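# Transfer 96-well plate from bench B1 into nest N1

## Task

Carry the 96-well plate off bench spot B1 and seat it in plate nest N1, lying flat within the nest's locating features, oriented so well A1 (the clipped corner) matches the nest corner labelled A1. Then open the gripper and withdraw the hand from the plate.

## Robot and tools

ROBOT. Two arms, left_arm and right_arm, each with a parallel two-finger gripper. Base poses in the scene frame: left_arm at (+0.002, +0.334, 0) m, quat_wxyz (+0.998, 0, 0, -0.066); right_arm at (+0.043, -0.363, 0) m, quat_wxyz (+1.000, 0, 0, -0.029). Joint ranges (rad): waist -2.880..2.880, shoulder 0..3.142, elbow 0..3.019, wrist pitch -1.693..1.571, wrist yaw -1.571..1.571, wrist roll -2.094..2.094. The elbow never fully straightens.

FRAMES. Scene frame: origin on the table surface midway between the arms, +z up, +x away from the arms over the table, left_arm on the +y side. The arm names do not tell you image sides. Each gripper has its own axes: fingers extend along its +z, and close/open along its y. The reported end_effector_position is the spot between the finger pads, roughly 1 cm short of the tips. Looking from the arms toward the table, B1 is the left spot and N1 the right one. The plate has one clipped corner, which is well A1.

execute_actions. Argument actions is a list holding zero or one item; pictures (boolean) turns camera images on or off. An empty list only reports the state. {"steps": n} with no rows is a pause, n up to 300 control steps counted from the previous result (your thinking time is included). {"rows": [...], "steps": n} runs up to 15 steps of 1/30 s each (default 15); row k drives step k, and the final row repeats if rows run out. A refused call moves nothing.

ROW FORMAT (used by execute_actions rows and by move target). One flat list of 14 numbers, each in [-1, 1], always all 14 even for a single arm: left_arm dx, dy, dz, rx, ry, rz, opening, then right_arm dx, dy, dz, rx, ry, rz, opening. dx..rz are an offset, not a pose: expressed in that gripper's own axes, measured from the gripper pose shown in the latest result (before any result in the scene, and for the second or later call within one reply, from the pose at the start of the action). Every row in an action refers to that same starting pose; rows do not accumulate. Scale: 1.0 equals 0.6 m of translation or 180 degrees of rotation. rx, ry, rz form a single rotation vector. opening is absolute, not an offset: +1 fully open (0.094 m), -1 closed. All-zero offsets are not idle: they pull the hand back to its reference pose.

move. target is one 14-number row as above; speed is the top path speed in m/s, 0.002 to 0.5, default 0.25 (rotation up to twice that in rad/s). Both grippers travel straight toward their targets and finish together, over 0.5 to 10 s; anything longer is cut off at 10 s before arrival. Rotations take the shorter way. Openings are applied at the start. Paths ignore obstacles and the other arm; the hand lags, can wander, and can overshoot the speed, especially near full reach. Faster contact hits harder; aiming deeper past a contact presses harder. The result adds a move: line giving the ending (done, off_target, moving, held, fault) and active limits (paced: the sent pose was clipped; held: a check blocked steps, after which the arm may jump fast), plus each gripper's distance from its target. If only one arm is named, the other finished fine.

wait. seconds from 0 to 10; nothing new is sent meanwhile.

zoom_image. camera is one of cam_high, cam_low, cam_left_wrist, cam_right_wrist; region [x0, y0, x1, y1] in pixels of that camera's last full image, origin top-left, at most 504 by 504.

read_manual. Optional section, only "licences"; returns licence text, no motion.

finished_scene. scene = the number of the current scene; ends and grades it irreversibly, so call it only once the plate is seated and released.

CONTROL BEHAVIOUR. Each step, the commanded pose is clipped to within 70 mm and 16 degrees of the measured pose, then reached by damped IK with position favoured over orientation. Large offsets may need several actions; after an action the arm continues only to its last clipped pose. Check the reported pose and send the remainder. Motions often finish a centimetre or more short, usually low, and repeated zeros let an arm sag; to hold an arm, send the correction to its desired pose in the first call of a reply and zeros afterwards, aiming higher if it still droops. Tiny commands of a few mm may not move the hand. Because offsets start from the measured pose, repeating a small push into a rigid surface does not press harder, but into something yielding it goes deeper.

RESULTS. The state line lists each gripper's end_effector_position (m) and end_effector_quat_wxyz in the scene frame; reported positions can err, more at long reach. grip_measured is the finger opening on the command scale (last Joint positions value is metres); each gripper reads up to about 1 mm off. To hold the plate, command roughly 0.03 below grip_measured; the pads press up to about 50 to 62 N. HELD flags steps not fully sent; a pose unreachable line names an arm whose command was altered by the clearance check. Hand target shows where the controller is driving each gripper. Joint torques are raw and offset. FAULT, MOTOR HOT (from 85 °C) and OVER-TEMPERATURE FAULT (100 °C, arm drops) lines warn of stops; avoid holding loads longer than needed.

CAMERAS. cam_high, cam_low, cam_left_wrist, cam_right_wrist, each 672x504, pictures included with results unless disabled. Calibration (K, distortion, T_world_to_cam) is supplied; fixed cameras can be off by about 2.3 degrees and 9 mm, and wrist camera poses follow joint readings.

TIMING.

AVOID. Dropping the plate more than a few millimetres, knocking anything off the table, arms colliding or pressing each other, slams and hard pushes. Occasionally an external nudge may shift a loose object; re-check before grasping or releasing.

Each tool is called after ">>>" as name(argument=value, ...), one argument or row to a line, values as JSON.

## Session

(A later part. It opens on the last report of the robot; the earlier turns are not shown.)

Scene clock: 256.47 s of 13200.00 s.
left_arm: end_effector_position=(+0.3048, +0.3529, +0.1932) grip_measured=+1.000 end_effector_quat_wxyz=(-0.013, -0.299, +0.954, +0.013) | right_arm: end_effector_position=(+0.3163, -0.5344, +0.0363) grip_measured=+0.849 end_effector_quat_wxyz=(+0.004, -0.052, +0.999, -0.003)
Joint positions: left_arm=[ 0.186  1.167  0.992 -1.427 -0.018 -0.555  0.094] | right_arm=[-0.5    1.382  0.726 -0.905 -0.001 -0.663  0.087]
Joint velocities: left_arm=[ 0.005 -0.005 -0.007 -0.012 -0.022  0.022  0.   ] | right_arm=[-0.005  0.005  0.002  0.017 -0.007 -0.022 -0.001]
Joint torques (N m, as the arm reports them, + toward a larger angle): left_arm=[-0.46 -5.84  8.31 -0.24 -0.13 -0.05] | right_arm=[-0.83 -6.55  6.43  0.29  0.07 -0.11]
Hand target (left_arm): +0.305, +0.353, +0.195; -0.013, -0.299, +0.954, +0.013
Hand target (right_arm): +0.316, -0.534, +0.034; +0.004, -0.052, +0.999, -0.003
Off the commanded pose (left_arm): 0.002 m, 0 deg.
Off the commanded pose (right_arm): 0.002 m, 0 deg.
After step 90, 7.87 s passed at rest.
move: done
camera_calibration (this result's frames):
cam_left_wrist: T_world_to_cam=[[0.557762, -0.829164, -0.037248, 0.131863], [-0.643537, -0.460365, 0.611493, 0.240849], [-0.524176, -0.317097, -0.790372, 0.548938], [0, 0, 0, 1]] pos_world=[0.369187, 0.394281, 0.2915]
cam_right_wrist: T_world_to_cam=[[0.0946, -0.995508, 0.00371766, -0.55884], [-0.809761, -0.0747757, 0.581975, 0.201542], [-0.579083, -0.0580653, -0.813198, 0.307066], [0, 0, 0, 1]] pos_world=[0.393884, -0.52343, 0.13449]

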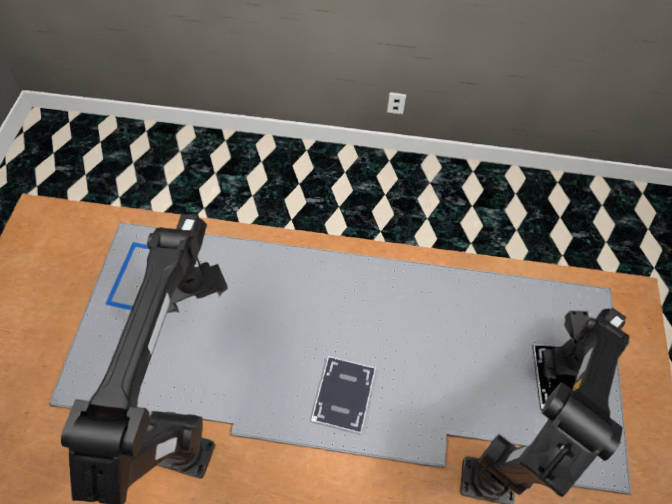

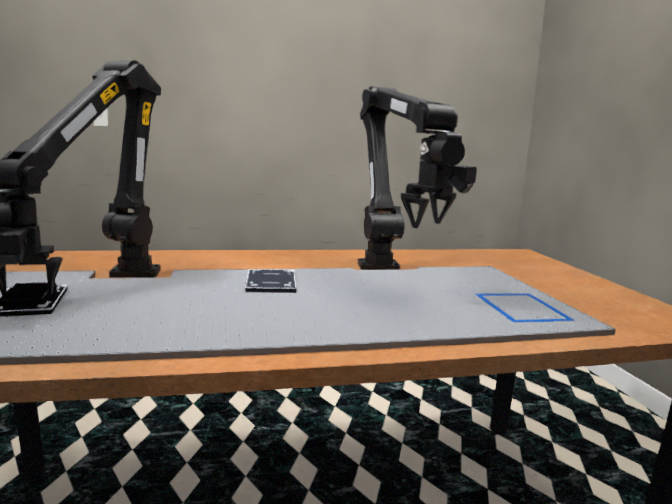

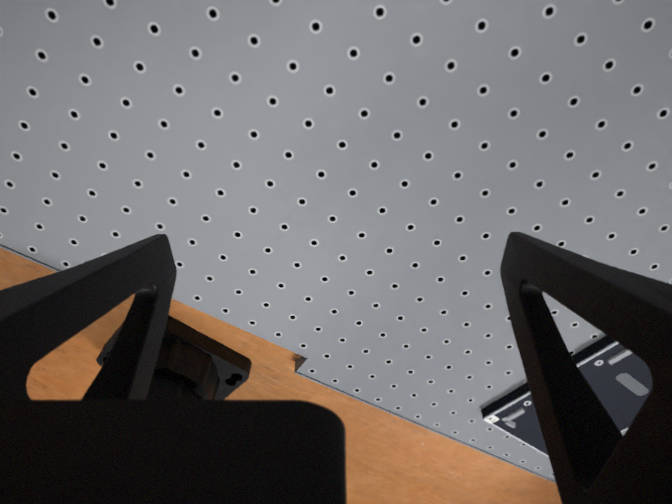

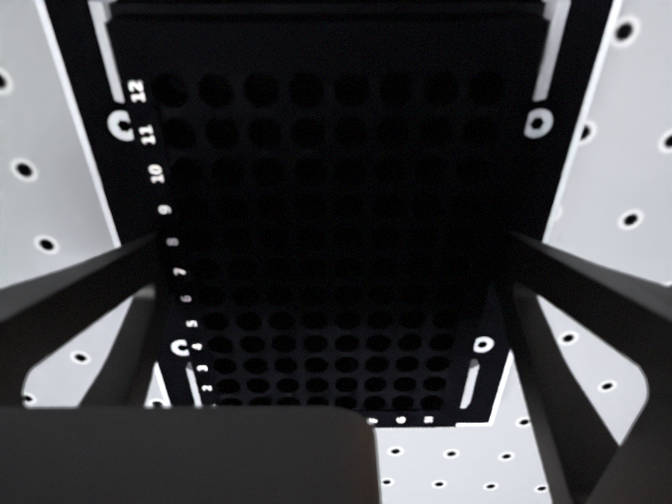

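>>> move(
  target=[0,0,-0.003,0,0,0,1, 0,0,0.002,0,0,0,1],
  speed=0.01,
)

>>> move(
  target=[0,0,-0.003,0,0,0,1, -0.03,-0.023,-0.07,0.008,-0.011,0,1],
  speed=0.03,
)

Scene clock: 262.67 s of 13200.00 s.
left_arm: end_effector_position=(+0.3048, +0.3529, +0.1932) grip_measured=+1.000 end_effector_quat_wxyz=(-0.013, -0.299, +0.954, +0.013) | right_arm: end_effector_position=(+0.3163, -0.5344, +0.0363) grip_measured=+1.000 end_effector_quat_wxyz=(+0.004, -0.052, +0.999, -0.003)
Joint positions: left_arm=[ 0.186  1.167  0.992 -1.427 -0.018 -0.555  0.094] | right_arm=[-0.5    1.382  0.726 -0.905 -0.001 -0.663  0.094]
Joint velocities: left_arm=[-0.005  0.005  0.007 -0.007 -0.007  0.007  0.   ] | right_arm=[-0.005  0.005 -0.007 -0.007 -0.007  0.037  0.   ]
Joint torques (N m, as the arm reports them, + toward a larger angle): left_arm=[-0.47 -5.81  8.3  -0.23 -0.13 -0.05] | right_arm=[-0.79 -6.85  6.67  0.01  0.06 -0.12]
Hand target (left_arm): +0.305, +0.353, +0.195; -0.013, -0.299, +0.954, +0.013
Hand target (right_arm): +0.316, -0.534, +0.035; +0.004, -0.052, +0.999, -0.003
Off the commanded pose (left_arm): 0.002 m, 0 deg.
Off the commanded pose (right_arm): 0.001 m, 0 deg.
After step 90, 2.50 s passed at rest.
move: done
camera_calibration (this result's frames):
cam_left_wrist: T_world_to_cam=[[0.557762, -0.829164, -0.037248, 0.131863], [-0.643537, -0.460365, 0.611493, 0.240849], [-0.524176, -0.317097, -0.790372, 0.548938], [0, 0, 0, 1]] pos_world=[0.369187, 0.394281, 0.2915]
cam_right_wrist: T_world_to_cam=[[0.0946, -0.995508, 0.00371766, -0.55884], [-0.809761, -0.0747757, 0.581975, 0.201542], [-0.579083, -0.0580653, -0.813198, 0.307066], [0, 0, 0, 1]] pos_world=[0.393884, -0.52343, 0.13449]

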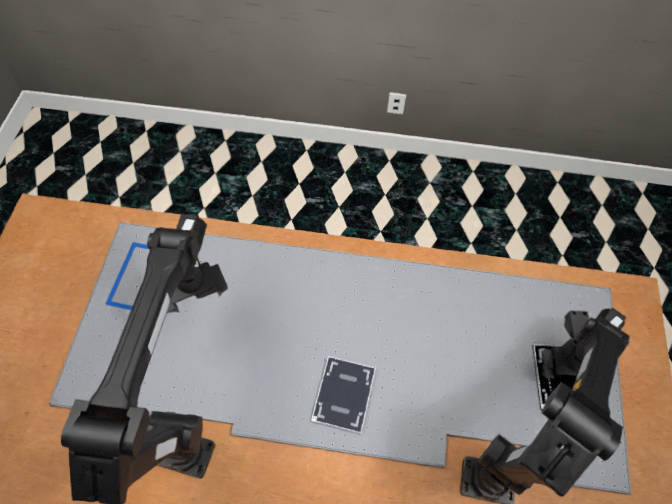

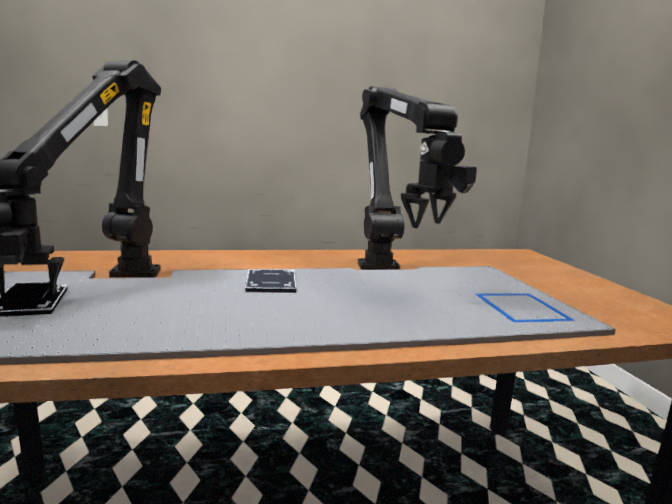

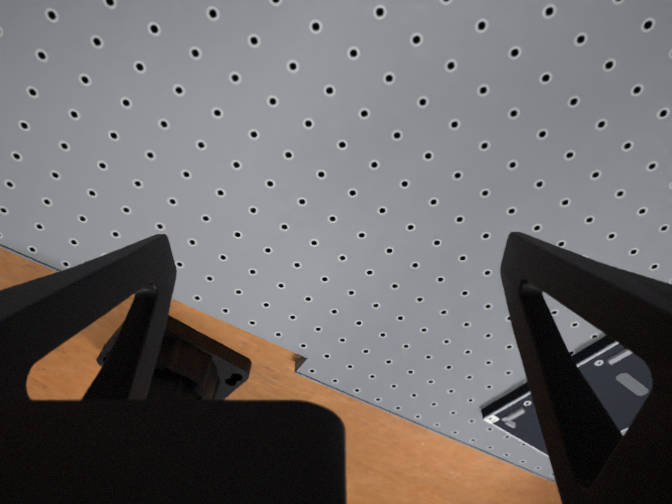

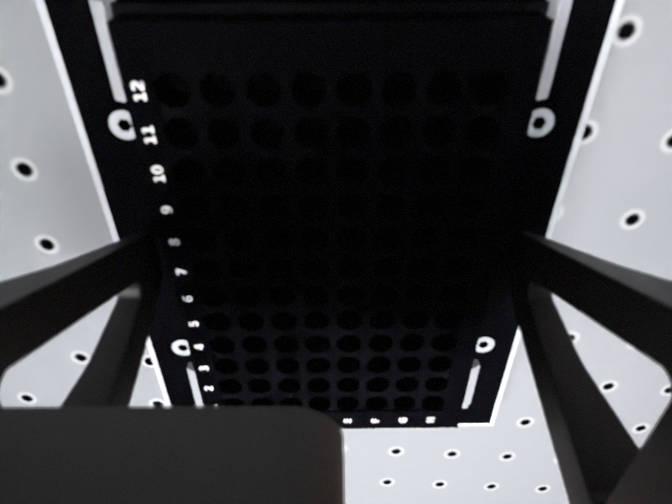

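Scene clock: 264.57 s of 13200.00 s.
left_arm: end_effector_position=(+0.3048, +0.3529, +0.1932) grip_measured=+1.000 end_effector_quat_wxyz=(-0.013, -0.299, +0.954, +0.013) | right_arm: end_effector_position=(+0.3172, -0.5350, +0.0574) grip_measured=+1.000 end_effector_quat_wxyz=(+0.000, -0.052, +0.999, +0.000)
Joint positions: left_arm=[ 0.186  1.167  0.992 -1.427 -0.018 -0.555  0.094] | right_arm=[-0.5    1.352  0.765 -0.984 -0.001 -0.663  0.094]
Joint velocities: left_arm=[-0.005 -0.005  0.002  0.007 -0.022 -0.037  0.   ] | right_arm=[ 0.005  0.005 -0.002 -0.017  0.051  0.022  0.   ]
Joint torques (N m, as the arm reports them, + toward a larger angle): left_arm=[-0.48 -5.83  8.32 -0.23 -0.13 -0.05] | right_arm=[-0.75 -7.91 10.15 -0.69  0.02 -0.11]
Hand target (left_arm): +0.305, +0.353, +0.195; -0.013, -0.299, +0.954, +0.013
Hand target (right_arm): +0.335, -0.546, +0.078; +0.022, -0.052, +0.998, -0.014
Off the commanded pose (left_arm): 0.002 m, 0 deg.
Off the commanded pose (right_arm): 0.030 m, 3 deg.
move: off_target (right_arm)
camera_calibration (this result's frames):
cam_left_wrist: T_world_to_cam=[[0.557762, -0.829164, -0.037248, 0.131863], [-0.643537, -0.460365, 0.611493, 0.240849], [-0.524176, -0.317097, -0.790372, 0.548938], [0, 0, 0, 1]] pos_world=[0.369187, 0.394281, 0.2915]
cam_right_wrist: T_world_to_cam=[[0.0946051, -0.995512, -0.0025489, -0.559264], [-0.804651, -0.0779744, 0.588605, 0.186353], [-0.586162, -0.0536341, -0.808417, 0.329019], [0, 0, 0, 1]] pos_world=[0.395716, -0.524576, 0.154871]

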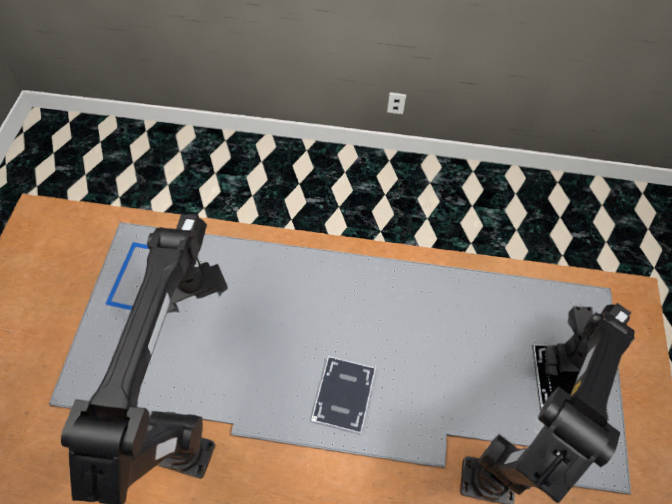

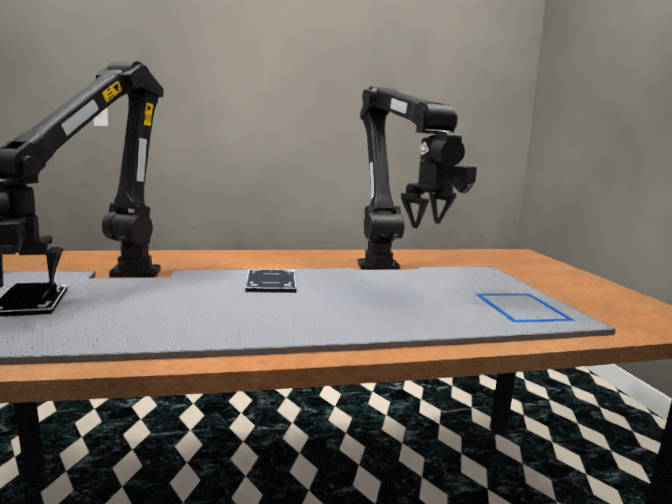

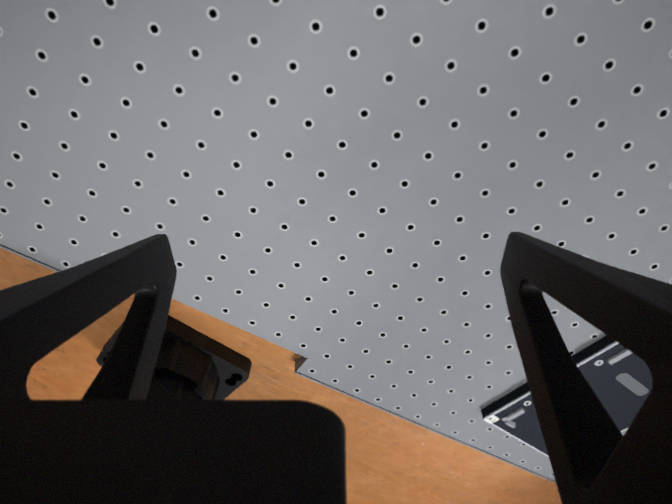

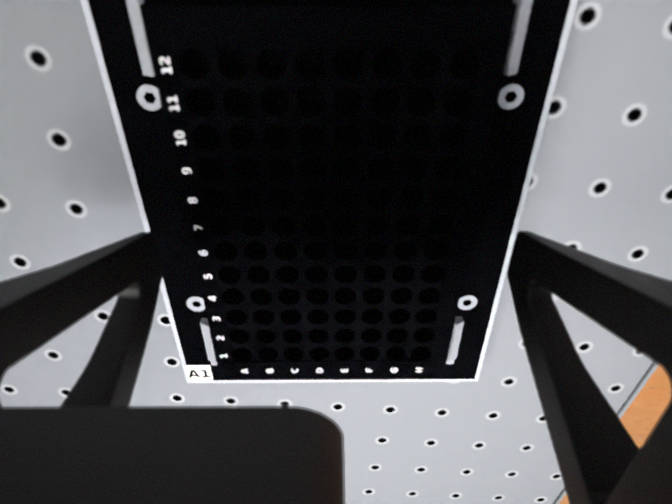

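>>> move(
  target=[0,0,-0.003,0,0,0,1, -0.14,-0.02,-0.2,0.008,-0.011,0,1],
  speed=0.15,
)

Scene clock: 267.80 s of 13200.00 s.
left_arm: end_effector_position=(+0.3048, +0.3529, +0.1932) grip_measured=+1.000 end_effector_quat_wxyz=(-0.013, -0.299, +0.954, +0.013) | right_arm: end_effector_position=(+0.3883, -0.5360, +0.1645) grip_measured=+1.000 end_effector_quat_wxyz=(+0.010, -0.050, +0.999, -0.005)
Joint positions: left_arm=[ 0.186  1.167  0.992 -1.427 -0.018 -0.555  0.094] | right_arm=[-0.405  1.372  1.093 -1.27  -0.001 -0.563  0.094]
Joint velocities: left_arm=[-0.024 -0.024 -0.012  0.007  0.022 -0.022  0.   ] | right_arm=[-0.005  0.015  0.012  0.002 -0.007 -0.022  0.   ]
Joint torques (N m, as the arm reports them, + toward a larger angle): left_arm=[-0.44 -5.82  8.3  -0.23 -0.13 -0.05] | right_arm=[ 0.12 -6.89 11.11 -0.47  0.19 -0.05]
Hand target (left_arm): +0.305, +0.353, +0.195; -0.013, -0.299, +0.954, +0.013
Hand target (right_arm): +0.403, -0.538, +0.176; +0.018, -0.052, +0.998, -0.011
Off the commanded pose (left_arm): 0.002 m, 0 deg.
Off the commanded pose (right_arm): 0.019 m, 1 deg.
move: off_target (right_arm)
camera_calibration (this result's frames):
cam_left_wrist: T_world_to_cam=[[0.557762, -0.829164, -0.037248, 0.131863], [-0.643537, -0.460365, 0.611493, 0.240849], [-0.524176, -0.317097, -0.790372, 0.548938], [0, 0, 0, 1]] pos_world=[0.369187, 0.394281, 0.2915]
cam_right_wrist: T_world_to_cam=[[0.089976, -0.995899, 0.00947707, -0.567031], [-0.816843, -0.0683482, 0.572796, 0.192907], [-0.5698, -0.0592792, -0.819643, 0.449717], [0, 0, 0, 1]] pos_world=[0.464843, -0.524862, 0.263485]

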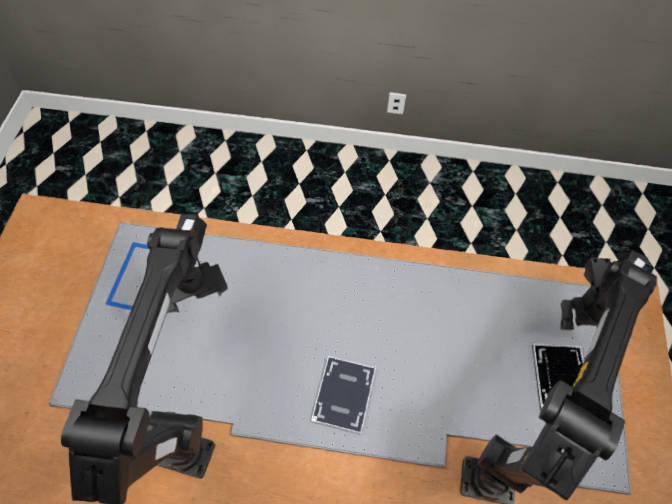

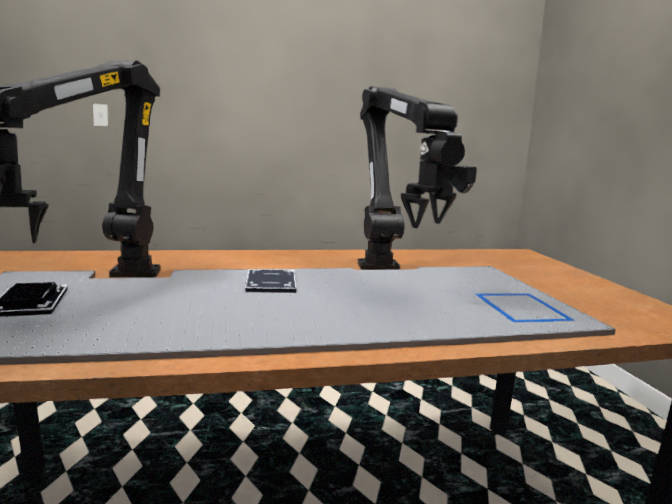

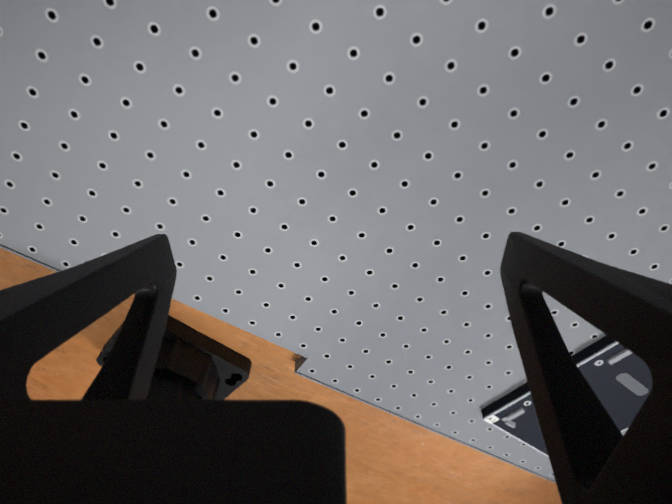

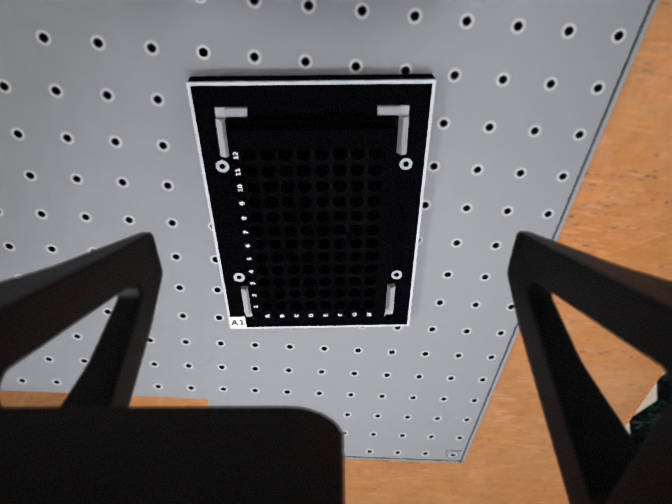

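>>> zoom_image(
  camera="cam_right_wrist",
  region=[180, 70, 450, 340],
)

>>> move(
  target=[0,0,-0.003,0,0,0,1, 0.05,0.45,-0.06,0,0,0,1],
  speed=0.25,
)

>>> zoom_image(
  camera="cam_high",
  region=[515, 330, 615, 425],
)

>>> zoom_image(
  camera="cam_low",
  region=[0, 265, 80, 325],
)

Region (180, 70, 450, 340) of cam_right_wrist's 672x504 image, scaled by 1.867, with more detail than that image has.

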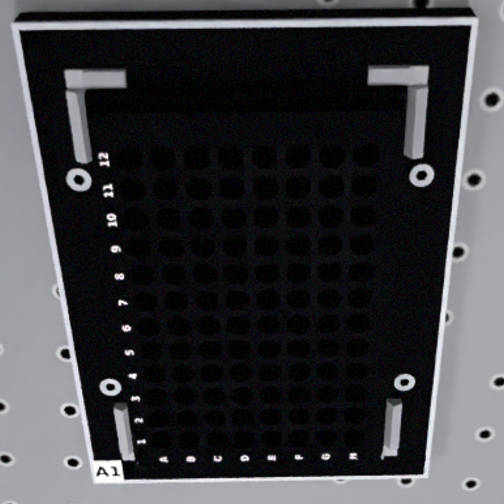

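Scene clock: 273.87 s of 13200.00 s.
left_arm: end_effector_position=(+0.3048, +0.3529, +0.1932) grip_measured=+1.000 end_effector_quat_wxyz=(-0.013, -0.299, +0.954, +0.013) | right_arm: end_effector_position=(+0.3298, -0.2688, +0.1890) grip_measured=+1.000 end_effector_quat_wxyz=(+0.003, -0.053, +0.999, -0.005)
Joint positions: left_arm=[ 0.186  1.167  0.992 -1.427 -0.018 -0.555  0.094] | right_arm=[ 0.384  1.14   0.961 -1.389  0.012  0.219  0.094]
Joint velocities: left_arm=[ 0.005  0.005 -0.007 -0.007  0.022  0.007  0.   ] | right_arm=[ 0.005 -0.005 -0.017 -0.002 -0.022 -0.066  0.   ]
Joint torques (N m, as the arm reports them, + toward a larger angle): left_arm=[-0.44 -5.87  8.31 -0.24 -0.13 -0.05] | right_arm=[-0.62 -5.79  9.03 -0.59  0.31 -0.08]
Hand target (left_arm): +0.305, +0.353, +0.195; -0.013, -0.299, +0.954, +0.013
Hand target (right_arm): +0.331, -0.268, +0.195; +0.007, -0.050, +0.999, -0.006
Off the commanded pose (left_arm): 0.002 m, 0 deg.
Off the commanded pose (right_arm): 0.008 m, 1 deg.
After step 90, 1.30 s passed at rest.
move: done
camera_calibration (this result's frames):
cam_left_wrist: T_world_to_cam=[[0.557762, -0.829164, -0.037248, 0.131863], [-0.643537, -0.460365, 0.611493, 0.240849], [-0.524176, -0.317097, -0.790372, 0.548938], [0, 0, 0, 1]] pos_world=[0.369187, 0.394281, 0.2915]
cam_right_wrist: T_world_to_cam=[[0.0972236, -0.99522, 0.00920149, -0.298137], [-0.808128, -0.0735434, 0.584397, 0.142868], [-0.580927, -0.0642532, -0.811416, 0.453096], [0, 0, 0, 1]] pos_world=[0.407657, -0.257092, 0.286901]

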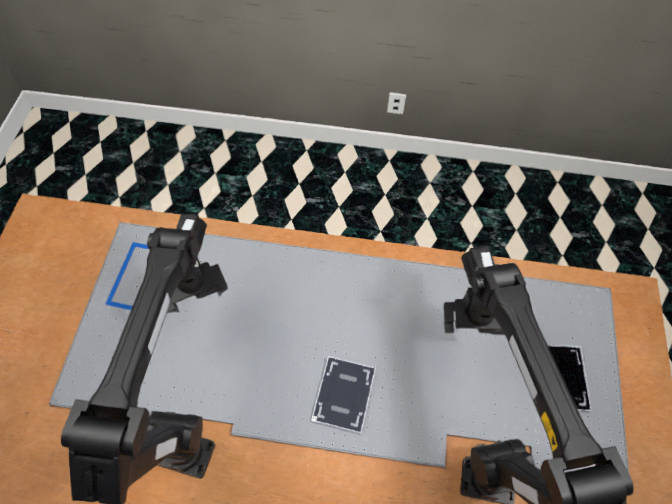

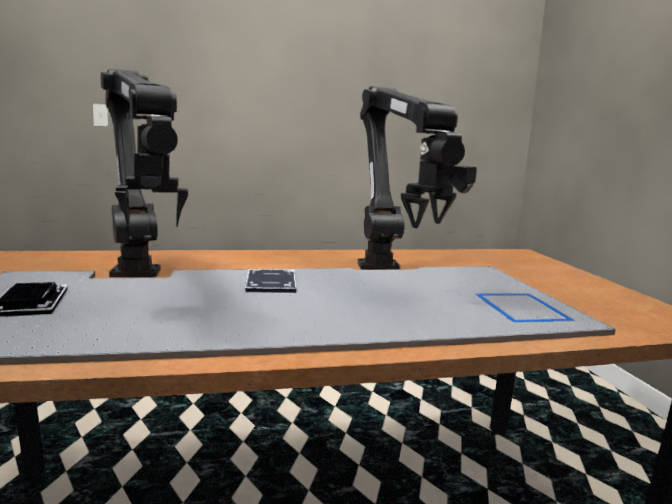

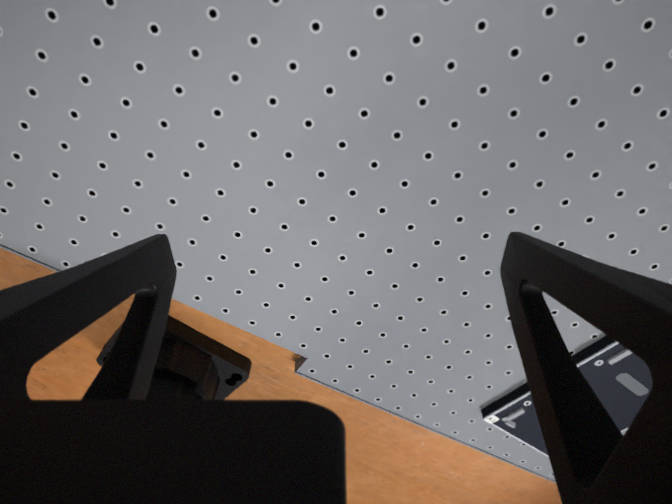

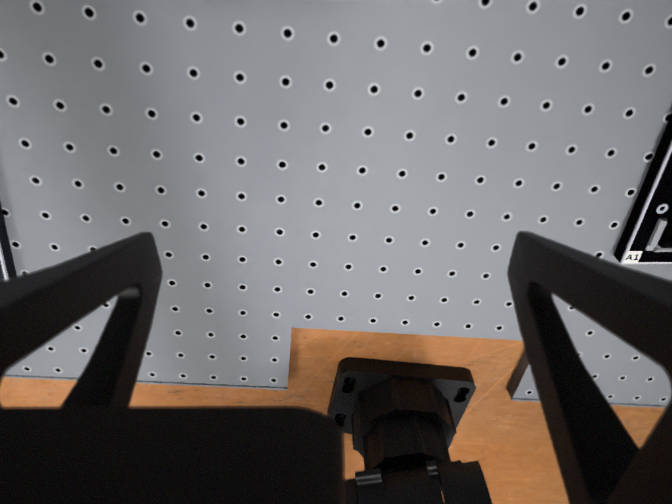

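Region (515, 330, 615, 425) of cam_high's 672x504 image, scaled by 5.040, with more detail than that image has; it fills the top 479 rows of this view, and the rest is white.

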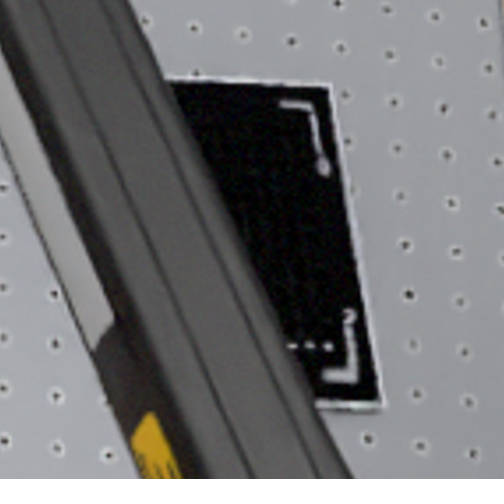

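Region (0, 265, 80, 325) of cam_low's 672x504 image, scaled by 6.300, with more detail than that image has; it fills the top 378 rows of this view, and the rest is white.

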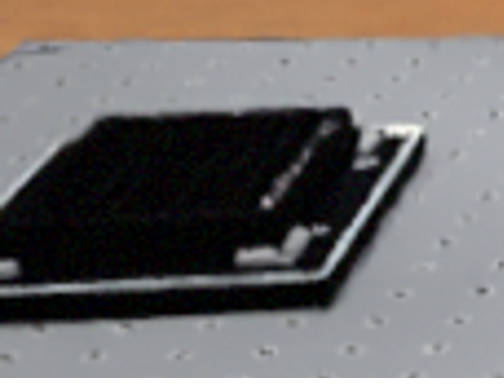

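Plate appears seated inside all locators.

>>> finished_scene(
  scene=1,
)

The scene is finished: the task was done.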